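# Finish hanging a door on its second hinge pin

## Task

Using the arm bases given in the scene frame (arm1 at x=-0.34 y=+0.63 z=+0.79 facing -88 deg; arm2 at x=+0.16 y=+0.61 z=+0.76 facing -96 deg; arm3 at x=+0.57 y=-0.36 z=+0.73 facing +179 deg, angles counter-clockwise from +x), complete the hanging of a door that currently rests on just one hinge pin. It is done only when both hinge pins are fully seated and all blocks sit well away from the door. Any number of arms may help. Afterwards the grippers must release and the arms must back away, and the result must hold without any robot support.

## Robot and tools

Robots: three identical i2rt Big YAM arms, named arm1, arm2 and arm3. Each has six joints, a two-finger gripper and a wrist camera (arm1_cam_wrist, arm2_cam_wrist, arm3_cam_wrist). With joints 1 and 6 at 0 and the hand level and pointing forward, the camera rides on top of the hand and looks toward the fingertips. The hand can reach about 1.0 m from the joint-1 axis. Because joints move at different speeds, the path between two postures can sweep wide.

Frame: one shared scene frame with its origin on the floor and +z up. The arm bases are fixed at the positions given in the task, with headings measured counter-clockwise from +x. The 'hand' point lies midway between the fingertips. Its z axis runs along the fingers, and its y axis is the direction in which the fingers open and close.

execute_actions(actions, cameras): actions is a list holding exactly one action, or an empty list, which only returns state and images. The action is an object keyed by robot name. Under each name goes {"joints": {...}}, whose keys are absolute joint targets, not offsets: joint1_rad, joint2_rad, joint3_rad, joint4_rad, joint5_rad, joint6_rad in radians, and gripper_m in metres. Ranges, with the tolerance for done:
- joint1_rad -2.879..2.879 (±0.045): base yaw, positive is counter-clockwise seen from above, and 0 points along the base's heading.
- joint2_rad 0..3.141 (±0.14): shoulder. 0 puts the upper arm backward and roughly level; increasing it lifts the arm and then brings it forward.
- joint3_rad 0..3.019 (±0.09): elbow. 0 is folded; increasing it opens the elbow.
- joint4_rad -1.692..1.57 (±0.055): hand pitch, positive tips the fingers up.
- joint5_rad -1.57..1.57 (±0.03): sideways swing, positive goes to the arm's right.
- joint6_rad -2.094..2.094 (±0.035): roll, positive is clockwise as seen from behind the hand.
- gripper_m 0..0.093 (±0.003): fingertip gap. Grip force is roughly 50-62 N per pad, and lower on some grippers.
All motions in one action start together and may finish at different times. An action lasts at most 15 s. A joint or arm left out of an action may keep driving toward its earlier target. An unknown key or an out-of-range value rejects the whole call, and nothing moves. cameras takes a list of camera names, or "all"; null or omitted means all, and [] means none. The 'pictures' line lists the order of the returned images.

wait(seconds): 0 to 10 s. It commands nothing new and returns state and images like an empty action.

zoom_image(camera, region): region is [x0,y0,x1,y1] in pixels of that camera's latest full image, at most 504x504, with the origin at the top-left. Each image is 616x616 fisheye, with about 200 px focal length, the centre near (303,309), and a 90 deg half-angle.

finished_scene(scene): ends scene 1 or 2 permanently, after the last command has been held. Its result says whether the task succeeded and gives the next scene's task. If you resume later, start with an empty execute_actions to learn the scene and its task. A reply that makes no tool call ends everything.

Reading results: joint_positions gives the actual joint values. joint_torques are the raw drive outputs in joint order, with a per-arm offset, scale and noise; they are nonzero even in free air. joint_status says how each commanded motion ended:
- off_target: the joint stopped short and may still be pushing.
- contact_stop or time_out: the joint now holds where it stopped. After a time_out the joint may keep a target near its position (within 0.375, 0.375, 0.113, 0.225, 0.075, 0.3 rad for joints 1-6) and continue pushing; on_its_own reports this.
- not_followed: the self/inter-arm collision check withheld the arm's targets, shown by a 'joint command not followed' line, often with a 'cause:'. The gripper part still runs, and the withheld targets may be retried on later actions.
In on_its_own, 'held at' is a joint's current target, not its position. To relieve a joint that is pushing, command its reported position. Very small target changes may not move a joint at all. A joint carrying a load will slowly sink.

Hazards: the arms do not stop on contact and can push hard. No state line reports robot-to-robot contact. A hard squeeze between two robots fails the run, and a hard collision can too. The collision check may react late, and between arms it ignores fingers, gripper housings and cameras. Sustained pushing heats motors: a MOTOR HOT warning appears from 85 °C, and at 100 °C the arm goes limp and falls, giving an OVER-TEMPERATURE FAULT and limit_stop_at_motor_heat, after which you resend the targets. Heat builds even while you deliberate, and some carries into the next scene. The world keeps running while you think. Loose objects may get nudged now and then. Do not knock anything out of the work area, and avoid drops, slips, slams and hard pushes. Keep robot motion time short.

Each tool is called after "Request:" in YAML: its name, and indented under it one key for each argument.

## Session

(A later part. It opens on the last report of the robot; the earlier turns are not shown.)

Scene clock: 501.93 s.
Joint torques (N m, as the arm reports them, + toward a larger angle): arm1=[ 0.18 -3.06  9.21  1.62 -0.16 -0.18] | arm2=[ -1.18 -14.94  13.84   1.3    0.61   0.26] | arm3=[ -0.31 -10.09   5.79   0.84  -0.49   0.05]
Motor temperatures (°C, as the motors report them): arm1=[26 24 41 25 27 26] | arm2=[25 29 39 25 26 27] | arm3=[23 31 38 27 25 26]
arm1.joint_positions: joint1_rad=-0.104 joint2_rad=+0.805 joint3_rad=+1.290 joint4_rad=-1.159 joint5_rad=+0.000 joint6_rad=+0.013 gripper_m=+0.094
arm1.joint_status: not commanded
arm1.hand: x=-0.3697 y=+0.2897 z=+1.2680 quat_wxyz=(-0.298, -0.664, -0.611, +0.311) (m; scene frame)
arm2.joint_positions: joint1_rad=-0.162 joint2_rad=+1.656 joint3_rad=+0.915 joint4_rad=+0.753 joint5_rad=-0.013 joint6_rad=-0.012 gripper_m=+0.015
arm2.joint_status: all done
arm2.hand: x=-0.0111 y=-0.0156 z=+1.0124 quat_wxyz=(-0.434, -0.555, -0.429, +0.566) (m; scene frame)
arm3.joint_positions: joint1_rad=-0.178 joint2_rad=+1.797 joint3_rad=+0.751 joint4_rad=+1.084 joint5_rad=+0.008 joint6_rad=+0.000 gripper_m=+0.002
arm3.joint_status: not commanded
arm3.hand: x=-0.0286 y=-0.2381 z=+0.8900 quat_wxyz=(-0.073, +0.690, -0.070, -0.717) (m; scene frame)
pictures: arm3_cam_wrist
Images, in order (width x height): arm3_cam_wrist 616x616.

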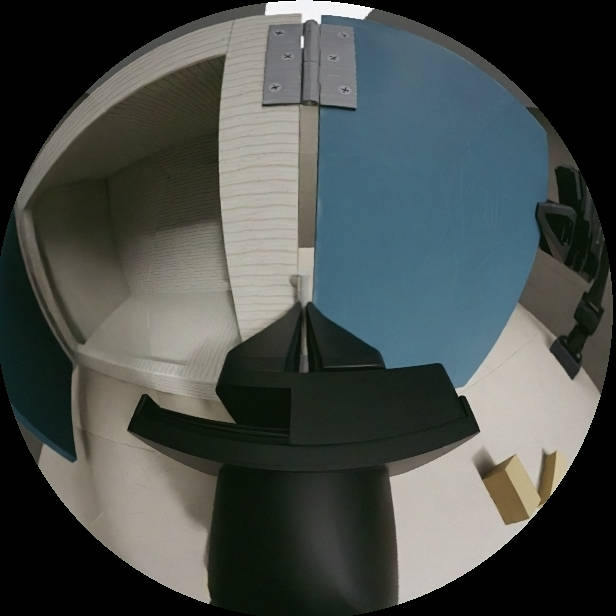

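Request:
execute_actions:
  actions:
    - {"arm2":{"joints":{"joint2_rad":1.57,"joint3_rad":1.0,"joint4_rad":0.72}},"arm3":{"joints":{"joint2_rad":1.785}}}
  cameras: []

Request:
execute_actions:
  actions:
    - {"arm3":{"joints":{"joint2_rad":1.84,"joint4_rad":1.09}}}
  cameras: ["arm3_cam_wrist","arm2_cam_wrist"]

Scene clock: 508.77 s.
Joint torques (N m, as the arm reports them, + toward a larger angle): arm1=[ 0.28 -3.28  9.21  1.64 -0.17 -0.18] | arm2=[ -1.18 -17.8   15.74   1.99   0.68   0.25] | arm3=[  0.02 -11.88   5.78   1.07  -0.49   0.04]
Motor temperatures (°C, as the motors report them): arm1=[26 24 41 25 27 26] | arm2=[25 29 41 25 26 27] | arm3=[23 31 38 26 25 26]
arm1.joint_positions: joint1_rad=-0.104 joint2_rad=+0.805 joint3_rad=+1.290 joint4_rad=-1.159 joint5_rad=+0.000 joint6_rad=+0.013 gripper_m=+0.094
arm1.joint_status: not commanded
arm1.hand: x=-0.3697 y=+0.2897 z=+1.2680 quat_wxyz=(-0.298, -0.664, -0.611, +0.311) (m; scene frame)
arm2.joint_positions: joint1_rad=-0.162 joint2_rad=+1.639 joint3_rad=+0.920 joint4_rad=+0.714 joint5_rad=-0.015 joint6_rad=-0.012 gripper_m=+0.015
arm2.joint_status: all done
arm2.hand: x=-0.0106 y=-0.0150 z=+1.0165 quat_wxyz=(-0.431, -0.559, -0.433, +0.560) (m; scene frame)
arm3.joint_positions: joint1_rad=-0.178 joint2_rad=+1.795 joint3_rad=+0.751 joint4_rad=+1.080 joint5_rad=+0.008 joint6_rad=+0.000 gripper_m=+0.002
arm3.joint_status: all done
arm3.hand: x=-0.0286 y=-0.2382 z=+0.8904 quat_wxyz=(-0.073, +0.690, -0.070, -0.716) (m; scene frame)
pictures: none
No camera images: the call's "cameras" was empty. Leave "cameras" out to get every camera's image.

Scene clock: 509.40 s.
Joint torques (N m, as the arm reports them, + toward a larger angle): arm1=[ 0.25 -3.26  9.21  1.64 -0.17 -0.19] | arm2=[ -1.13 -17.41  15.67   2.03   0.71   0.25] | arm3=[-0.55 -8.19  5.8   1.7  -0.49  0.04]
Motor temperatures (°C, as the motors report them): arm1=[26 24 41 25 27 26] | arm2=[25 30 41 25 26 27] | arm3=[23 31 38 27 25 26]
arm1.joint_positions: joint1_rad=-0.104 joint2_rad=+0.805 joint3_rad=+1.290 joint4_rad=-1.159 joint5_rad=+0.000 joint6_rad=+0.013 gripper_m=+0.094
arm1.joint_status: not commanded
arm1.hand: x=-0.3697 y=+0.2897 z=+1.2680 quat_wxyz=(-0.298, -0.664, -0.611, +0.311) (m; scene frame)
arm2.joint_positions: joint1_rad=-0.162 joint2_rad=+1.639 joint3_rad=+0.920 joint4_rad=+0.714 joint5_rad=-0.015 joint6_rad=-0.012 gripper_m=+0.015
arm2.joint_status: not commanded
arm2.hand: x=-0.0106 y=-0.0150 z=+1.0165 quat_wxyz=(-0.431, -0.559, -0.433, +0.560) (m; scene frame)
arm3.joint_positions: joint1_rad=-0.178 joint2_rad=+1.800 joint3_rad=+0.751 joint4_rad=+1.090 joint5_rad=+0.008 joint6_rad=+0.000 gripper_m=+0.002
arm3.joint_status: all done
arm3.hand: x=-0.0286 y=-0.2381 z=+0.8900 quat_wxyz=(-0.073, +0.689, -0.070, -0.718) (m; scene frame)
pictures: arm2_cam_wrist, arm3_cam_wrist
Images, in order (width x height): arm2_cam_wrist 616x616, arm3_cam_wrist 616x616.

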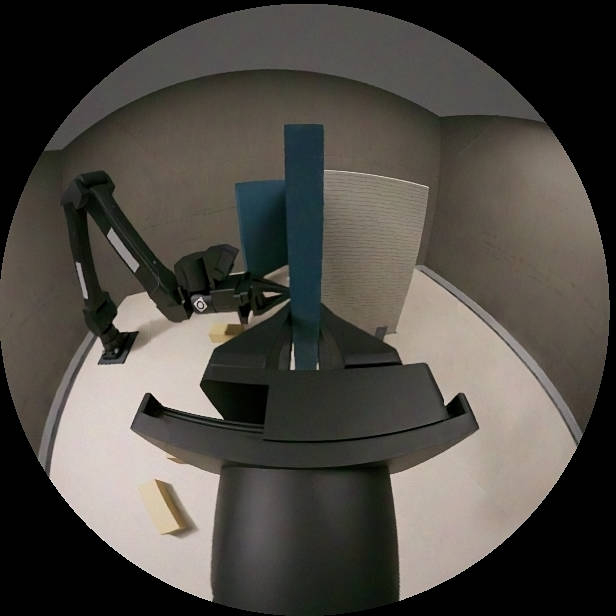

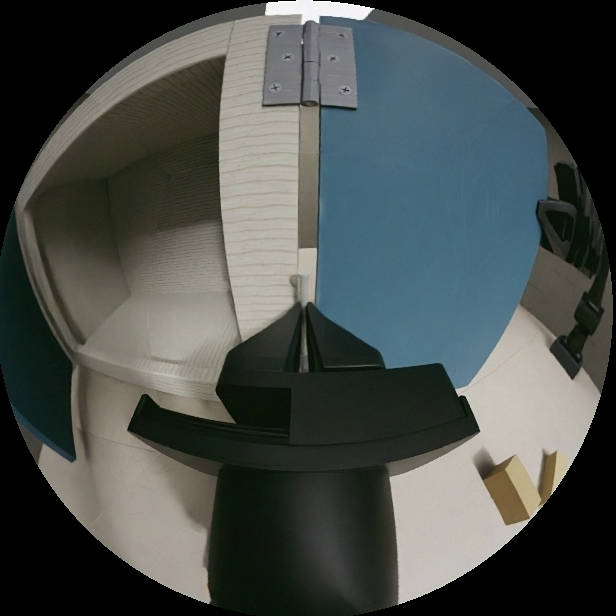

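Request:
execute_actions:
  actions:
    - {"arm2":{"joints":{"joint2_rad":1.52,"joint3_rad":1.03,"joint4_rad":0.7}}}
  cameras: ["arm3_cam_wrist"]

Request:
zoom_image:
  camera: "arm3_cam_wrist"
  region: [270, 250, 340, 380]

Scene clock: 520.77 s.
Joint torques (N m, as the arm reports them, + toward a larger angle): arm1=[ 0.19 -2.93  9.25  1.71 -0.16 -0.19] | arm2=[ -1.16 -20.98  17.73   2.73   0.79   0.25] | arm3=[-0.29 -8.12  5.83  1.68 -0.49  0.03]
Motor temperatures (°C, as the motors report them): arm1=[26 23 41 25 27 26] | arm2=[25 31 43 25 26 27] | arm3=[23 31 38 27 25 26]
arm1.joint_positions: joint1_rad=-0.104 joint2_rad=+0.805 joint3_rad=+1.290 joint4_rad=-1.159 joint5_rad=+0.000 joint6_rad=+0.013 gripper_m=+0.094
arm1.joint_status: not commanded
arm1.hand: x=-0.3697 y=+0.2897 z=+1.2680 quat_wxyz=(-0.298, -0.664, -0.611, +0.311) (m; scene frame)
arm2.joint_positions: joint1_rad=-0.161 joint2_rad=+1.626 joint3_rad=+0.926 joint4_rad=+0.678 joint5_rad=-0.016 joint6_rad=-0.011 gripper_m=+0.015
arm2.joint_status: joint3_rad time_out (moved +0.006 of +0.110); the others done
arm2.on_its_own: joint3_rad reads +0.926 and still pushes toward +1.030 since a time_out
arm2.hand: x=-0.0099 y=-0.0151 z=+1.0185 quat_wxyz=(-0.428, -0.564, -0.437, +0.555) (m; scene frame)
arm3.joint_positions: joint1_rad=-0.178 joint2_rad=+1.800 joint3_rad=+0.751 joint4_rad=+1.090 joint5_rad=+0.008 joint6_rad=+0.000 gripper_m=+0.002
arm3.joint_status: not commanded
arm3.hand: x=-0.0286 y=-0.2381 z=+0.8900 quat_wxyz=(-0.073, +0.689, -0.070, -0.718) (m; scene frame)
pictures: arm3_cam_wrist
Images, in order (width x height): arm3_cam_wrist 616x616.

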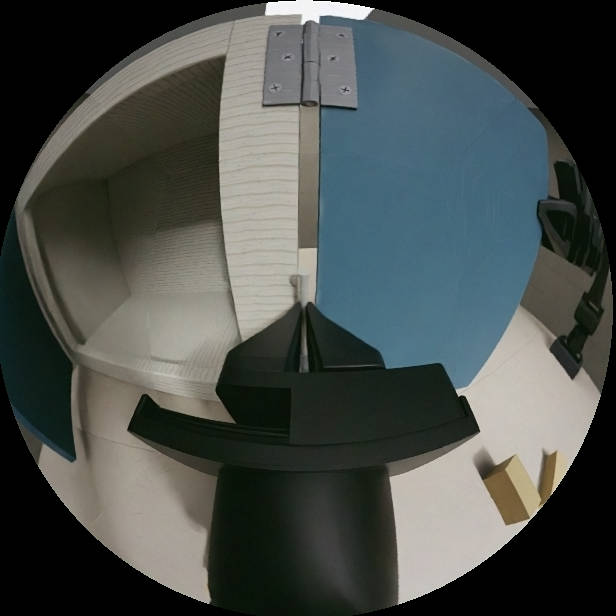

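Region (270, 250, 340, 380) of arm3_cam_wrist's 616x616 image, scaled by 3.877, with more detail than that image has; it fills the left 271 columns of this view, and the rest is white.

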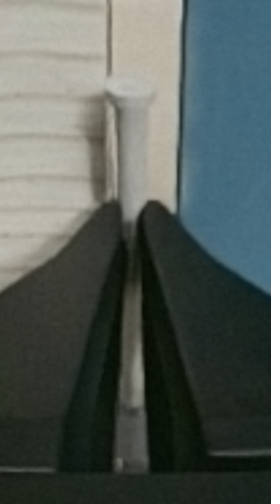

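Request:
execute_actions:
  actions:
    - {"arm2":{"joints":{"joint2_rad":1.64,"joint3_rad":0.94,"joint4_rad":0.72}},"arm3":{"joints":{"joint2_rad":1.79,"gripper_m":0.03}}}
  cameras: ["arm3_cam_wrist"]

Request:
zoom_image:
  camera: "arm3_cam_wrist"
  region: [250, 240, 360, 380]

Scene clock: 528.33 s.
Joint torques (N m, as the arm reports them, + toward a larger angle): arm1=[ 0.24 -3.09  9.22  1.65 -0.16 -0.19] | arm2=[ -1.39 -12.13  10.55   3.3    0.76   0.24] | arm3=[ -0.52 -12.25   5.95   1.8   -0.33   0.03]
Motor temperatures (°C, as the motors report them): arm1=[26 23 41 25 27 26] | arm2=[25 32 45 25 26 27] | arm3=[23 31 38 27 25 26]
arm1.joint_positions: joint1_rad=-0.104 joint2_rad=+0.805 joint3_rad=+1.290 joint4_rad=-1.159 joint5_rad=+0.000 joint6_rad=+0.013 gripper_m=+0.094
arm1.joint_status: not commanded
arm1.hand: x=-0.3697 y=+0.2897 z=+1.2680 quat_wxyz=(-0.298, -0.664, -0.611, +0.311) (m; scene frame)
arm2.joint_positions: joint1_rad=-0.161 joint2_rad=+1.632 joint3_rad=+0.925 joint4_rad=+0.681 joint5_rad=-0.016 joint6_rad=-0.011 gripper_m=+0.015
arm2.joint_status: all done
arm2.hand: x=-0.0100 y=-0.0154 z=+1.0153 quat_wxyz=(-0.427, -0.565, -0.438, +0.554) (m; scene frame)
arm3.joint_positions: joint1_rad=-0.178 joint2_rad=+1.801 joint3_rad=+0.750 joint4_rad=+1.090 joint5_rad=+0.004 joint6_rad=+0.000 gripper_m=+0.030
arm3.joint_status: all done
arm3.hand: x=-0.0282 y=-0.2390 z=+0.8885 quat_wxyz=(-0.071, +0.690, -0.068, -0.717) (m; scene frame)
pictures: arm3_cam_wrist
Images, in order (width x height): arm3_cam_wrist 616x616.

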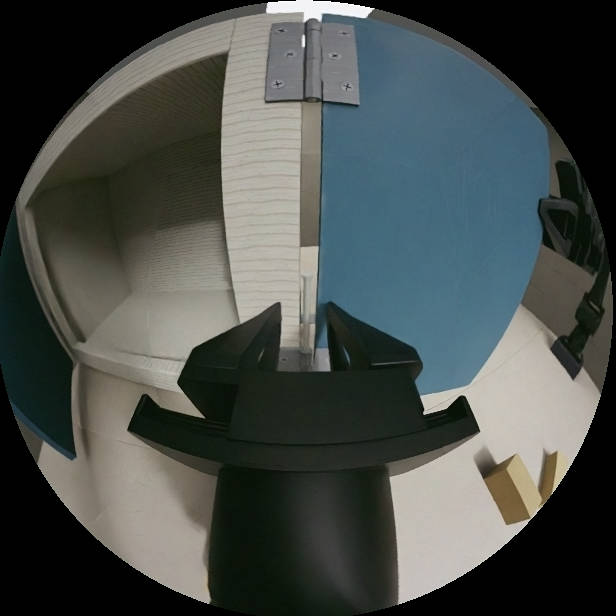

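Region (250, 240, 360, 380) of arm3_cam_wrist's 616x616 image, scaled by 3.600, with more detail than that image has; it fills the left 396 columns of this view, and the rest is white.

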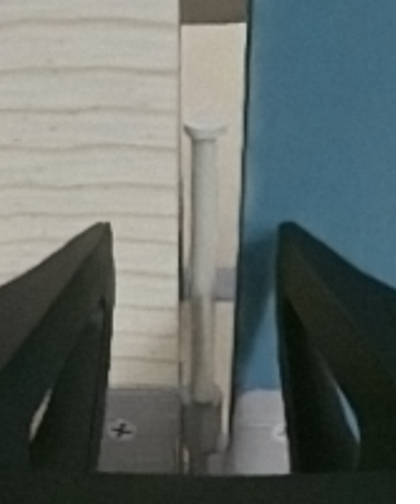

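Request:
execute_actions:
  actions:
    - {"arm2":{"joints":{"joint2_rad":1.68,"joint3_rad":0.9,"joint4_rad":0.76}}}
  cameras: ["arm3_cam_wrist"]

Request:
zoom_image:
  camera: "arm3_cam_wrist"
  region: [250, 240, 360, 380]

Scene clock: 535.33 s.
Joint torques (N m, as the arm reports them, + toward a larger angle): arm1=[-0.02 -3.15  9.19  1.66 -0.17 -0.19] | arm2=[ -1.86 -10.44   7.82   2.58   0.74   0.25] | arm3=[ -0.32 -12.43   5.99   1.67  -0.31   0.03]
Motor temperatures (°C, as the motors report them): arm1=[26 23 41 25 27 26] | arm2=[25 31 43 25 26 27] | arm3=[23 31 38 27 25 26]
arm1.joint_positions: joint1_rad=-0.104 joint2_rad=+0.805 joint3_rad=+1.290 joint4_rad=-1.159 joint5_rad=+0.000 joint6_rad=+0.013 gripper_m=+0.094
arm1.joint_status: not commanded
arm1.hand: x=-0.3697 y=+0.2897 z=+1.2680 quat_wxyz=(-0.298, -0.664, -0.611, +0.311) (m; scene frame)
arm2.joint_positions: joint1_rad=-0.161 joint2_rad=+1.653 joint3_rad=+0.915 joint4_rad=+0.740 joint5_rad=-0.016 joint6_rad=-0.011 gripper_m=+0.015
arm2.joint_status: all done
arm2.hand: x=-0.0100 y=-0.0156 z=+1.0111 quat_wxyz=(-0.433, -0.557, -0.432, +0.562) (m; scene frame)
arm3.joint_positions: joint1_rad=-0.178 joint2_rad=+1.801 joint3_rad=+0.750 joint4_rad=+1.090 joint5_rad=+0.004 joint6_rad=+0.000 gripper_m=+0.030
arm3.joint_status: not commanded
arm3.hand: x=-0.0282 y=-0.2390 z=+0.8885 quat_wxyz=(-0.071, +0.690, -0.068, -0.717) (m; scene frame)
pictures: arm3_cam_wrist
Images, in order (width x height): arm3_cam_wrist 616x616.

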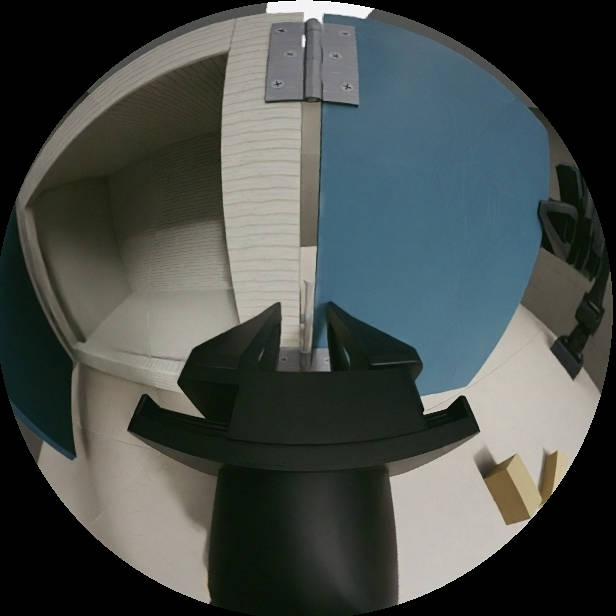

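Region (250, 240, 360, 380) of arm3_cam_wrist's 616x616 image, scaled by 3.600, with more detail than that image has; it fills the left 396 columns of this view, and the rest is white.

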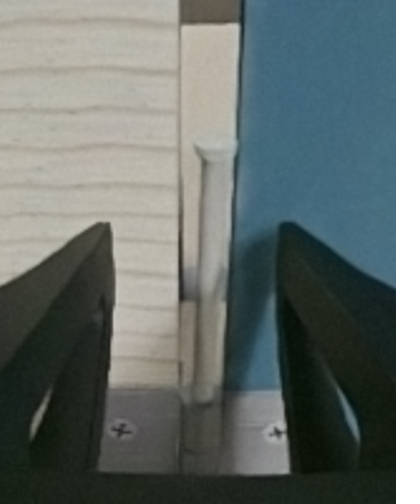

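Request:
execute_actions:
  actions:
    - {"arm3":{"joints":{"joint2_rad":1.62,"joint3_rad":0.86,"joint4_rad":0.8}}}
  cameras: []

Request:
execute_actions:
  actions:
    - {"arm3":{"joints":{"gripper_m":0.0}}}
  cameras: ["arm3_cam_wrist"]

Scene clock: 544.90 s.
Joint torques (N m, as the arm reports them, + toward a larger angle): arm1=[ 0.13 -3.19  9.18  1.67 -0.17 -0.18] | arm2=[ -0.89 -10.14   7.7    2.57   0.75   0.2 ] | arm3=[ -0.24 -10.94  12.37   1.01  -0.25   0.06]
Motor temperatures (°C, as the motors report them): arm1=[26 23 41 25 27 26] | arm2=[25 30 40 25 26 27] | arm3=[23 32 38 27 25 26]
arm1.joint_positions: joint1_rad=-0.104 joint2_rad=+0.805 joint3_rad=+1.290 joint4_rad=-1.159 joint5_rad=+0.000 joint6_rad=+0.013 gripper_m=+0.094
arm1.joint_status: not commanded
arm1.hand: x=-0.3697 y=+0.2897 z=+1.2680 quat_wxyz=(-0.298, -0.664, -0.611, +0.311) (m; scene frame)
arm2.joint_positions: joint1_rad=-0.161 joint2_rad=+1.653 joint3_rad=+0.915 joint4_rad=+0.740 joint5_rad=-0.016 joint6_rad=-0.011 gripper_m=+0.015
arm2.joint_status: not commanded
arm2.hand: x=-0.0101 y=-0.0156 z=+1.0113 quat_wxyz=(-0.433, -0.557, -0.432, +0.562) (m; scene frame)
arm3.joint_positions: joint1_rad=-0.178 joint2_rad=+1.622 joint3_rad=+0.802 joint4_rad=+0.820 joint5_rad=+0.003 joint6_rad=-0.001 gripper_m=+0.030
arm3.joint_status: all done
arm3.hand: x=-0.0340 y=-0.2382 z=+0.9527 quat_wxyz=(-0.070, +0.704, -0.069, -0.704) (m; scene frame)
pictures: none
No camera images: the call's "cameras" was empty. Leave "cameras" out to get every camera's image.

Scene clock: 545.43 s.
Joint torques (N m, as the arm reports them, + toward a larger angle): arm1=[ 0.03 -3.17  9.2   1.66 -0.16 -0.17] | arm2=[ -1.41 -10.63   7.83   2.34   0.76   0.21] | arm3=[ -0.29 -11.44  12.31   1.36  -0.1    0.06]
Motor temperatures (°C, as the motors report them): arm1=[26 23 41 25 27 26] | arm2=[25 30 40 25 26 27] | arm3=[23 32 39 27 25 26]
arm1.joint_positions: joint1_rad=-0.104 joint2_rad=+0.805 joint3_rad=+1.290 joint4_rad=-1.159 joint5_rad=+0.000 joint6_rad=+0.013 gripper_m=+0.094
arm1.joint_status: not commanded
arm1.hand: x=-0.3697 y=+0.2897 z=+1.2680 quat_wxyz=(-0.298, -0.664, -0.611, +0.311) (m; scene frame)
arm2.joint_positions: joint1_rad=-0.161 joint2_rad=+1.653 joint3_rad=+0.915 joint4_rad=+0.740 joint5_rad=-0.016 joint6_rad=-0.011 gripper_m=+0.015
arm2.joint_status: not commanded
arm2.hand: x=-0.0101 y=-0.0156 z=+1.0113 quat_wxyz=(-0.433, -0.557, -0.432, +0.562) (m; scene frame)
arm3.joint_positions: joint1_rad=-0.178 joint2_rad=+1.622 joint3_rad=+0.802 joint4_rad=+0.811 joint5_rad=+0.000 joint6_rad=-0.001 gripper_m=+0.000
arm3.joint_status: all done
arm3.hand: x=-0.0342 y=-0.2386 z=+0.9507 quat_wxyz=(-0.069, +0.707, -0.068, -0.701) (m; scene frame)
pictures: arm3_cam_wrist
Images, in order (width x height): arm3_cam_wrist 616x616.

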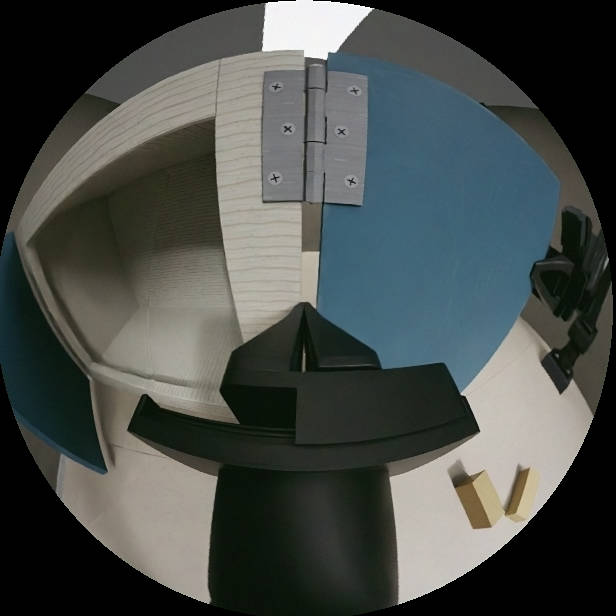

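Request:
execute_actions:
  actions:
    - {"arm3":{"joints":{"joint1_rad":-0.212}}}
  cameras: []

Request:
execute_actions:
  actions:
    - {"arm3":{"joints":{"joint2_rad":1.76,"joint3_rad":0.8,"joint4_rad":0.98}}}
  cameras: ["arm3_cam_wrist"]

Scene clock: 551.40 s.
Joint torques (N m, as the arm reports them, + toward a larger angle): arm1=[ 0.2  -3.17  9.22  1.65 -0.16 -0.19] | arm2=[ -1.03 -10.96   7.77   2.46   0.77   0.25] | arm3=[ -1.62 -10.84  11.78   1.43   0.14   0.03]
Motor temperatures (°C, as the motors report them): arm1=[26 23 41 25 27 26] | arm2=[25 30 39 25 26 27] | arm3=[23 32 41 27 25 26]
arm1.joint_positions: joint1_rad=-0.104 joint2_rad=+0.805 joint3_rad=+1.290 joint4_rad=-1.159 joint5_rad=+0.000 joint6_rad=+0.013 gripper_m=+0.094
arm1.joint_status: not commanded
arm1.hand: x=-0.3697 y=+0.2897 z=+1.2680 quat_wxyz=(-0.298, -0.664, -0.611, +0.311) (m; scene frame)
arm2.joint_positions: joint1_rad=-0.161 joint2_rad=+1.653 joint3_rad=+0.915 joint4_rad=+0.740 joint5_rad=-0.016 joint6_rad=-0.011 gripper_m=+0.015
arm2.joint_status: not commanded
arm2.hand: x=-0.0101 y=-0.0156 z=+1.0113 quat_wxyz=(-0.433, -0.557, -0.432, +0.562) (m; scene frame)
arm3.joint_positions: joint1_rad=-0.188 joint2_rad=+1.622 joint3_rad=+0.809 joint4_rad=+0.809 joint5_rad=-0.006 joint6_rad=-0.001 gripper_m=+0.000
arm3.joint_status: all done
arm3.hand: x=-0.0351 y=-0.2330 z=+0.9538 quat_wxyz=(-0.070, +0.705, -0.069, -0.702) (m; scene frame)
pictures: none
No camera images: the call's "cameras" was empty. Leave "cameras" out to get every camera's image.

Scene clock: 552.20 s.
Joint torques (N m, as the arm reports them, + toward a larger angle): arm1=[ 0.24 -3.18  9.25  1.7  -0.17 -0.19] | arm2=[ -1.06 -10.59   7.87   2.48   0.76   0.22] | arm3=[ -1.88 -10.51   6.26   2.35   0.42   0.06]
Motor temperatures (°C, as the motors report them): arm1=[26 23 41 25 27 26] | arm2=[25 30 39 25 26 27] | arm3=[23 32 41 27 25 26]
arm1.joint_positions: joint1_rad=-0.104 joint2_rad=+0.805 joint3_rad=+1.290 joint4_rad=-1.159 joint5_rad=+0.000 joint6_rad=+0.013 gripper_m=+0.094
arm1.joint_status: not commanded
arm1.hand: x=-0.3697 y=+0.2897 z=+1.2680 quat_wxyz=(-0.298, -0.664, -0.611, +0.311) (m; scene frame)
arm2.joint_positions: joint1_rad=-0.161 joint2_rad=+1.653 joint3_rad=+0.915 joint4_rad=+0.740 joint5_rad=-0.016 joint6_rad=-0.011 gripper_m=+0.015
arm2.joint_status: not commanded
arm2.hand: x=-0.0101 y=-0.0156 z=+1.0113 quat_wxyz=(-0.433, -0.557, -0.432, +0.562) (m; scene frame)
arm3.joint_positions: joint1_rad=-0.188 joint2_rad=+1.746 joint3_rad=+0.806 joint4_rad=+0.963 joint5_rad=-0.013 joint6_rad=-0.001 gripper_m=+0.000
arm3.joint_status: all done
arm3.hand: x=-0.0433 y=-0.2325 z=+0.9155 quat_wxyz=(-0.069, +0.696, -0.066, -0.712) (m; scene frame)
pictures: arm3_cam_wrist
Images, in order (width x height): arm3_cam_wrist 616x616.

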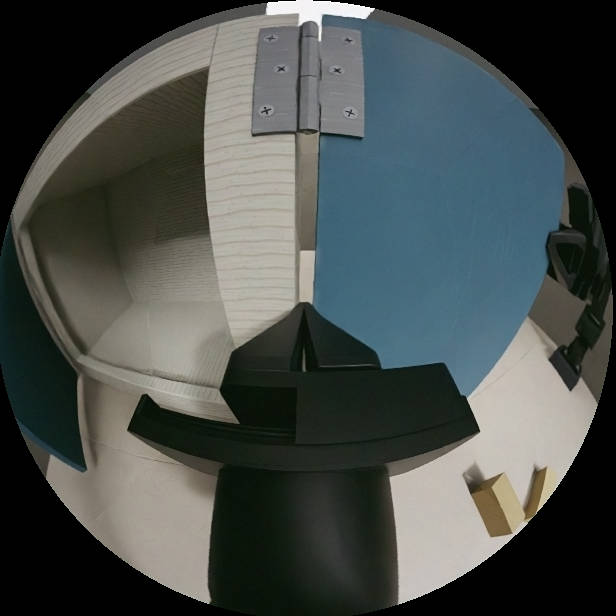

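Request:
execute_actions:
  actions:
    - {"arm3":{"joints":{"joint1_rad":-0.195,"joint2_rad":1.835,"joint3_rad":0.78,"joint4_rad":1.075}}}
  cameras: []

Request:
execute_actions:
  actions:
    - {"arm3":{"joints":{"joint2_rad":1.92,"joint3_rad":0.755,"joint4_rad":1.18}}}
  cameras: ["arm3_cam_wrist"]

Scene clock: 558.07 s.
Joint torques (N m, as the arm reports them, + toward a larger angle): arm1=[ 0.2  -3.2   9.21  1.67 -0.16 -0.19] | arm2=[ -1.08 -10.55   7.75   2.43   0.73   0.25] | arm3=[ 0.01 -8.73  5.25  1.69  0.4   0.06]
Motor temperatures (°C, as the motors report them): arm1=[26 23 41 25 27 26] | arm2=[25 30 39 25 26 27] | arm3=[23 31 40 27 25 26]
arm1.joint_positions: joint1_rad=-0.104 joint2_rad=+0.805 joint3_rad=+1.290 joint4_rad=-1.159 joint5_rad=+0.000 joint6_rad=+0.013 gripper_m=+0.094
arm1.joint_status: not commanded
arm1.hand: x=-0.3697 y=+0.2897 z=+1.2680 quat_wxyz=(-0.298, -0.664, -0.611, +0.311) (m; scene frame)
arm2.joint_positions: joint1_rad=-0.161 joint2_rad=+1.653 joint3_rad=+0.915 joint4_rad=+0.740 joint5_rad=-0.016 joint6_rad=-0.011 gripper_m=+0.015
arm2.joint_status: not commanded
arm2.hand: x=-0.0101 y=-0.0156 z=+1.0113 quat_wxyz=(-0.433, -0.557, -0.432, +0.562) (m; scene frame)
arm3.joint_positions: joint1_rad=-0.188 joint2_rad=+1.795 joint3_rad=+0.791 joint4_rad=+1.075 joint5_rad=-0.013 joint6_rad=-0.001 gripper_m=+0.000
arm3.joint_status: all done
arm3.hand: x=-0.0403 y=-0.2331 z=+0.9066 quat_wxyz=(-0.071, +0.678, -0.064, -0.728) (m; scene frame)
pictures: none
No camera images: the call's "cameras" was empty. Leave "cameras" out to get every camera's image.

Scene clock: 558.77 s.
Joint torques (N m, as the arm reports them, + toward a larger angle): arm1=[ 0.21 -3.1   9.21  1.68 -0.17 -0.18] | arm2=[ -1.92 -10.64   7.84   2.56   0.77   0.23] | arm3=[-0.5  -9.28  3.93  1.6   0.27  0.03]
Motor temperatures (°C, as the motors report them): arm1=[26 23 41 25 27 26] | arm2=[25 30 39 25 26 27] | arm3=[23 31 40 27 25 26]
arm1.joint_positions: joint1_rad=-0.104 joint2_rad=+0.805 joint3_rad=+1.290 joint4_rad=-1.159 joint5_rad=+0.000 joint6_rad=+0.013 gripper_m=+0.094
arm1.joint_status: not commanded
arm1.hand: x=-0.3697 y=+0.2897 z=+1.2680 quat_wxyz=(-0.298, -0.664, -0.611, +0.311) (m; scene frame)
arm2.joint_positions: joint1_rad=-0.161 joint2_rad=+1.653 joint3_rad=+0.915 joint4_rad=+0.740 joint5_rad=-0.016 joint6_rad=-0.011 gripper_m=+0.015
arm2.joint_status: not commanded
arm2.hand: x=-0.0101 y=-0.0156 z=+1.0113 quat_wxyz=(-0.433, -0.557, -0.432, +0.562) (m; scene frame)
arm3.joint_positions: joint1_rad=-0.188 joint2_rad=+1.882 joint3_rad=+0.772 joint4_rad=+1.184 joint5_rad=-0.010 joint6_rad=-0.001 gripper_m=+0.000
arm3.joint_status: all done
arm3.hand: x=-0.0353 y=-0.2335 z=+0.8730 quat_wxyz=(-0.072, +0.677, -0.065, -0.729) (m; scene frame)
pictures: arm3_cam_wrist
Images, in order (width x height): arm3_cam_wrist 616x616.

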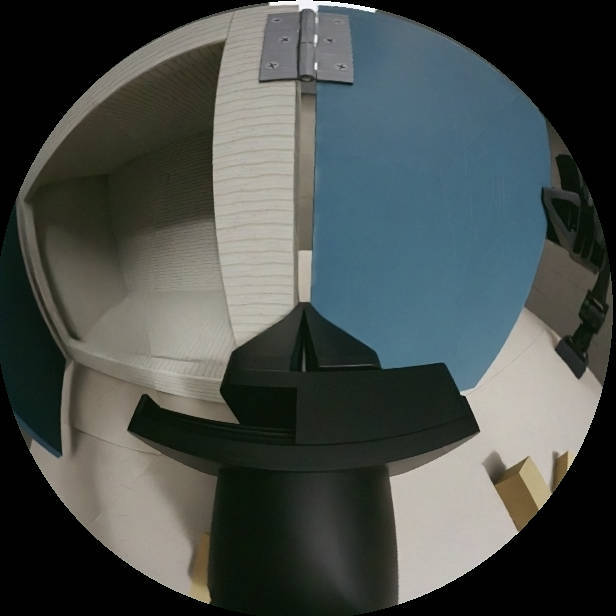

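Request:
execute_actions:
  actions:
    - {"arm3":{"joints":{"joint2_rad":2.0,"joint3_rad":0.76,"joint4_rad":1.25}}}
  cameras: []

Request:
execute_actions:
  actions:
    - {"arm3":{"joints":{"gripper_m":0.04}}}
  cameras: ["arm3_cam_wrist"]

Request:
zoom_image:
  camera: "arm3_cam_wrist"
  region: [250, 260, 360, 380]

Scene clock: 564.97 s.
Joint torques (N m, as the arm reports them, + toward a larger angle): arm1=[ 0.22 -3.11  9.23  1.69 -0.17 -0.19] | arm2=[ -1.66 -10.64   7.88   2.49   0.74   0.24] | arm3=[-0.44 -8.43  3.97  0.72  0.23  0.04]
Motor temperatures (°C, as the motors report them): arm1=[26 23 41 25 27 26] | arm2=[25 30 38 25 26 27] | arm3=[23 31 39 27 25 26]
arm1.joint_positions: joint1_rad=-0.104 joint2_rad=+0.805 joint3_rad=+1.290 joint4_rad=-1.159 joint5_rad=+0.000 joint6_rad=+0.013 gripper_m=+0.094
arm1.joint_status: not commanded
arm1.hand: x=-0.3697 y=+0.2897 z=+1.2680 quat_wxyz=(-0.298, -0.664, -0.611, +0.311) (m; scene frame)
arm2.joint_positions: joint1_rad=-0.161 joint2_rad=+1.653 joint3_rad=+0.915 joint4_rad=+0.740 joint5_rad=-0.016 joint6_rad=-0.011 gripper_m=+0.015
arm2.joint_status: not commanded
arm2.hand: x=-0.0101 y=-0.0156 z=+1.0113 quat_wxyz=(-0.433, -0.557, -0.432, +0.562) (m; scene frame)
arm3.joint_positions: joint1_rad=-0.188 joint2_rad=+1.944 joint3_rad=+0.772 joint4_rad=+1.274 joint5_rad=-0.009 joint6_rad=-0.001 gripper_m=+0.000
arm3.joint_status: all done
arm3.hand: x=-0.0339 y=-0.2337 z=+0.8583 quat_wxyz=(-0.073, +0.667, -0.064, -0.739) (m; scene frame)
pictures: none
No camera images: the call's "cameras" was empty. Leave "cameras" out to get every camera's image.

Scene clock: 565.57 s.
Joint torques (N m, as the arm reports them, + toward a larger angle): arm1=[ 0.07 -3.28  9.26  1.67 -0.17 -0.18] | arm2=[ -1.17 -10.69   7.78   2.42   0.76   0.26] | arm3=[ 0.58 -8.66  4.42  0.68 -0.41 -0.01]
Motor temperatures (°C, as the motors report them): arm1=[26 23 41 25 27 26] | arm2=[25 30 38 25 26 27] | arm3=[23 31 39 27 25 26]
arm1.joint_positions: joint1_rad=-0.104 joint2_rad=+0.805 joint3_rad=+1.290 joint4_rad=-1.159 joint5_rad=+0.000 joint6_rad=+0.013 gripper_m=+0.094
arm1.joint_status: not commanded
arm1.hand: x=-0.3697 y=+0.2897 z=+1.2680 quat_wxyz=(-0.298, -0.664, -0.611, +0.311) (m; scene frame)
arm2.joint_positions: joint1_rad=-0.161 joint2_rad=+1.654 joint3_rad=+0.915 joint4_rad=+0.743 joint5_rad=-0.016 joint6_rad=-0.011 gripper_m=+0.015
arm2.joint_status: not commanded
arm2.hand: x=-0.0100 y=-0.0156 z=+1.0115 quat_wxyz=(-0.434, -0.556, -0.431, +0.562) (m; scene frame)
arm3.joint_positions: joint1_rad=-0.198 joint2_rad=+1.950 joint3_rad=+0.765 joint4_rad=+1.280 joint5_rad=+0.006 joint6_rad=+0.006 gripper_m=+0.040
arm3.joint_status: all done
arm3.hand: x=-0.0296 y=-0.2258 z=+0.8537 quat_wxyz=(-0.079, +0.668, -0.076, -0.736) (m; scene frame)
pictures: arm3_cam_wrist
Images, in order (width x height): arm3_cam_wrist 616x616.

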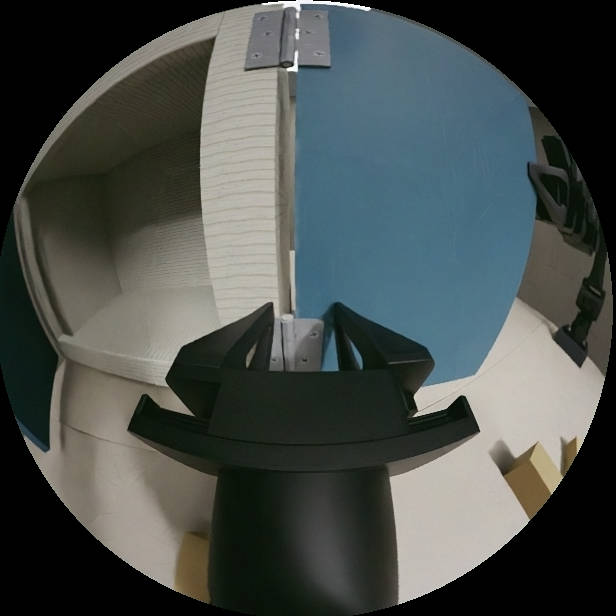

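Region (250, 260, 360, 380) of arm3_cam_wrist's 616x616 image, scaled by 4.200, with more detail than that image has; it fills the left 462 columns of this view, and the rest is white.

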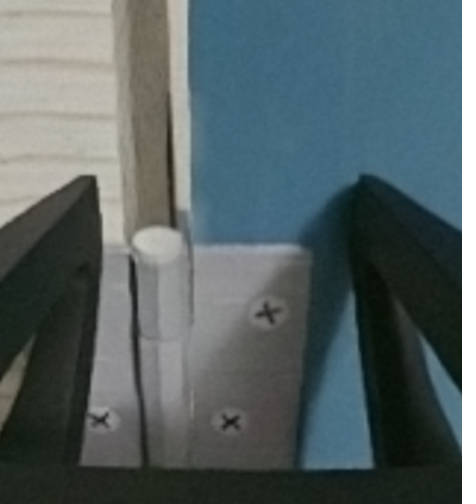

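Request:
execute_actions:
  actions:
    - {"arm2":{"joints":{"gripper_m":0.093,"joint2_rad":1.655,"joint3_rad":0.915,"joint4_rad":0.75}},"arm3":{"joints":{"joint2_rad":1.75,"joint3_rad":0.65,"joint4_rad":1.1}}}
  cameras: []

Request:
execute_actions:
  actions:
    - {"arm2":{"joints":{"joint2_rad":1.0,"joint3_rad":0.5,"joint4_rad":0.5}},"arm3":{"joints":{"joint2_rad":0.83,"joint3_rad":0.5,"joint4_rad":0.0}}}

Scene clock: 575.73 s.
Joint torques (N m, as the arm reports them, + toward a larger angle): arm1=[ 0.06 -3.1   9.19  1.64 -0.17 -0.18] | arm2=[ -0.88 -13.03   8.94   1.98   0.22   0.22] | arm3=[ 0.46 -9.92  6.36  1.53 -0.3  -0.05]
Motor temperatures (°C, as the motors report them): arm1=[26 23 41 25 27 26] | arm2=[25 30 38 25 26 27] | arm3=[23 31 38 27 25 26]
arm1.joint_positions: joint1_rad=-0.104 joint2_rad=+0.805 joint3_rad=+1.290 joint4_rad=-1.159 joint5_rad=+0.000 joint6_rad=+0.013 gripper_m=+0.094
arm1.joint_status: not commanded
arm1.hand: x=-0.3697 y=+0.2897 z=+1.2680 quat_wxyz=(-0.298, -0.664, -0.611, +0.311) (m; scene frame)
arm2.joint_positions: joint1_rad=-0.162 joint2_rad=+1.654 joint3_rad=+0.915 joint4_rad=+0.743 joint5_rad=-0.003 joint6_rad=-0.008 gripper_m=+0.093
arm2.joint_status: all done
arm2.hand: x=-0.0126 y=-0.0148 z=+1.0115 quat_wxyz=(-0.431, -0.560, -0.427, +0.565) (m; scene frame)
arm3.joint_positions: joint1_rad=-0.198 joint2_rad=+1.746 joint3_rad=+0.639 joint4_rad=+1.108 joint5_rad=+0.004 joint6_rad=+0.007 gripper_m=+0.040
arm3.joint_status: all done
arm3.hand: x=+0.0117 y=-0.2353 z=+0.8768 quat_wxyz=(-0.074, +0.702, -0.079, -0.703) (m; scene frame)
pictures: none
No camera images: the call's "cameras" was empty. Leave "cameras" out to get every camera's image.

Scene clock: 577.37 s.
Joint torques (N m, as the arm reports them, + toward a larger angle): arm1=[ 0.16 -3.02  9.25  1.65 -0.16 -0.19] | arm2=[-1.31 -4.81 10.13  1.06  0.2   0.21] | arm3=[ 0.13 -2.97 10.17  1.31 -0.28 -0.01]
Motor temperatures (°C, as the motors report them): arm1=[26 23 41 25 27 26] | arm2=[25 30 38 25 26 27] | arm3=[23 31 38 27 25 26]
arm1.joint_positions: joint1_rad=-0.104 joint2_rad=+0.805 joint3_rad=+1.290 joint4_rad=-1.159 joint5_rad=+0.000 joint6_rad=+0.013 gripper_m=+0.094
arm1.joint_status: not commanded
arm1.hand: x=-0.3697 y=+0.2897 z=+1.2680 quat_wxyz=(-0.298, -0.664, -0.611, +0.311) (m; scene frame)
arm2.joint_positions: joint1_rad=-0.162 joint2_rad=+0.996 joint3_rad=+0.505 joint4_rad=+0.520 joint5_rad=-0.003 joint6_rad=-0.008 gripper_m=+0.093
arm2.joint_status: all done
arm2.hand: x=+0.0388 y=+0.1720 z=+1.0768 quat_wxyz=(-0.436, -0.553, -0.421, +0.572) (m; scene frame)
arm3.joint_positions: joint1_rad=-0.198 joint2_rad=+0.835 joint3_rad=+0.495 joint4_rad=+0.011 joint5_rad=+0.004 joint6_rad=+0.007 gripper_m=+0.040
arm3.joint_status: all done
arm3.hand: x=+0.1687 y=-0.2694 z=+0.9764 quat_wxyz=(-0.062, +0.809, -0.091, -0.578) (m; scene frame)
pictures: arm1_cam_wrist, arm2_cam_wrist, arm3_cam_wrist
Images, in order (width x height): arm1_cam_wrist 616x616, arm2_cam_wrist 616x616, arm3_cam_wrist 616x616.

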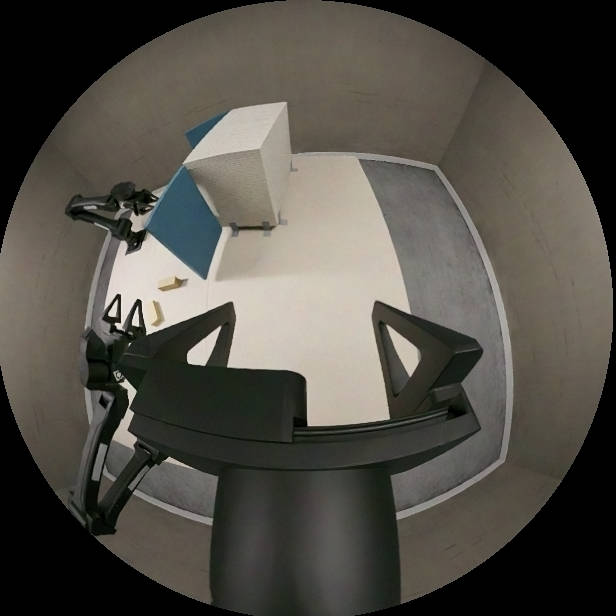

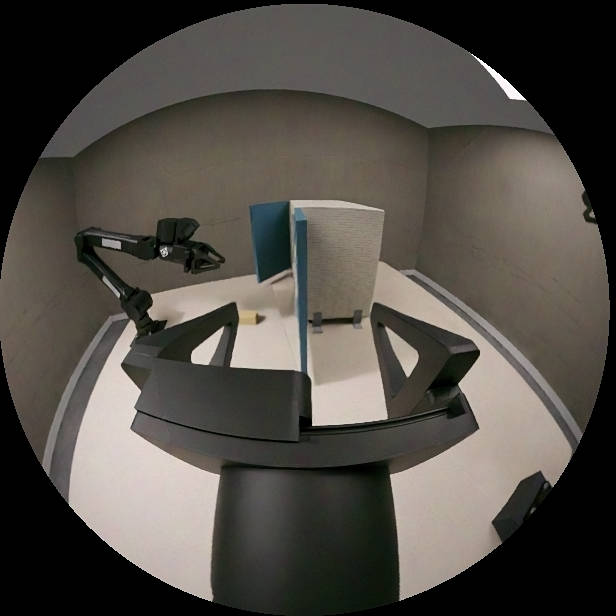

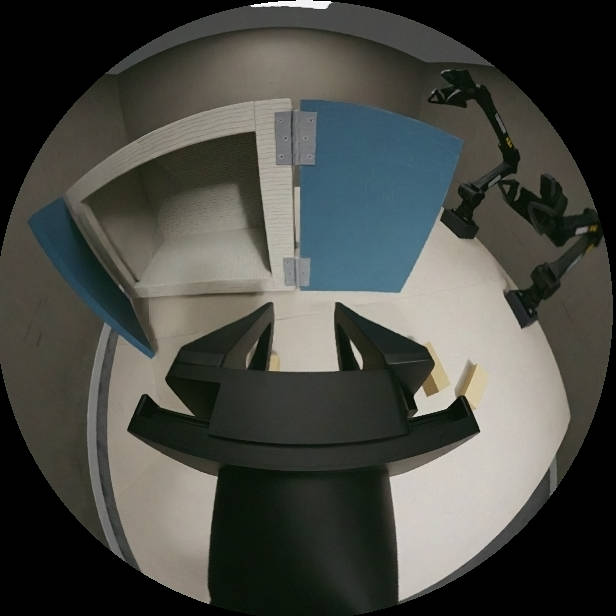

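Request:
finished_scene:
  scene: 1

The scene is finished: the task was done.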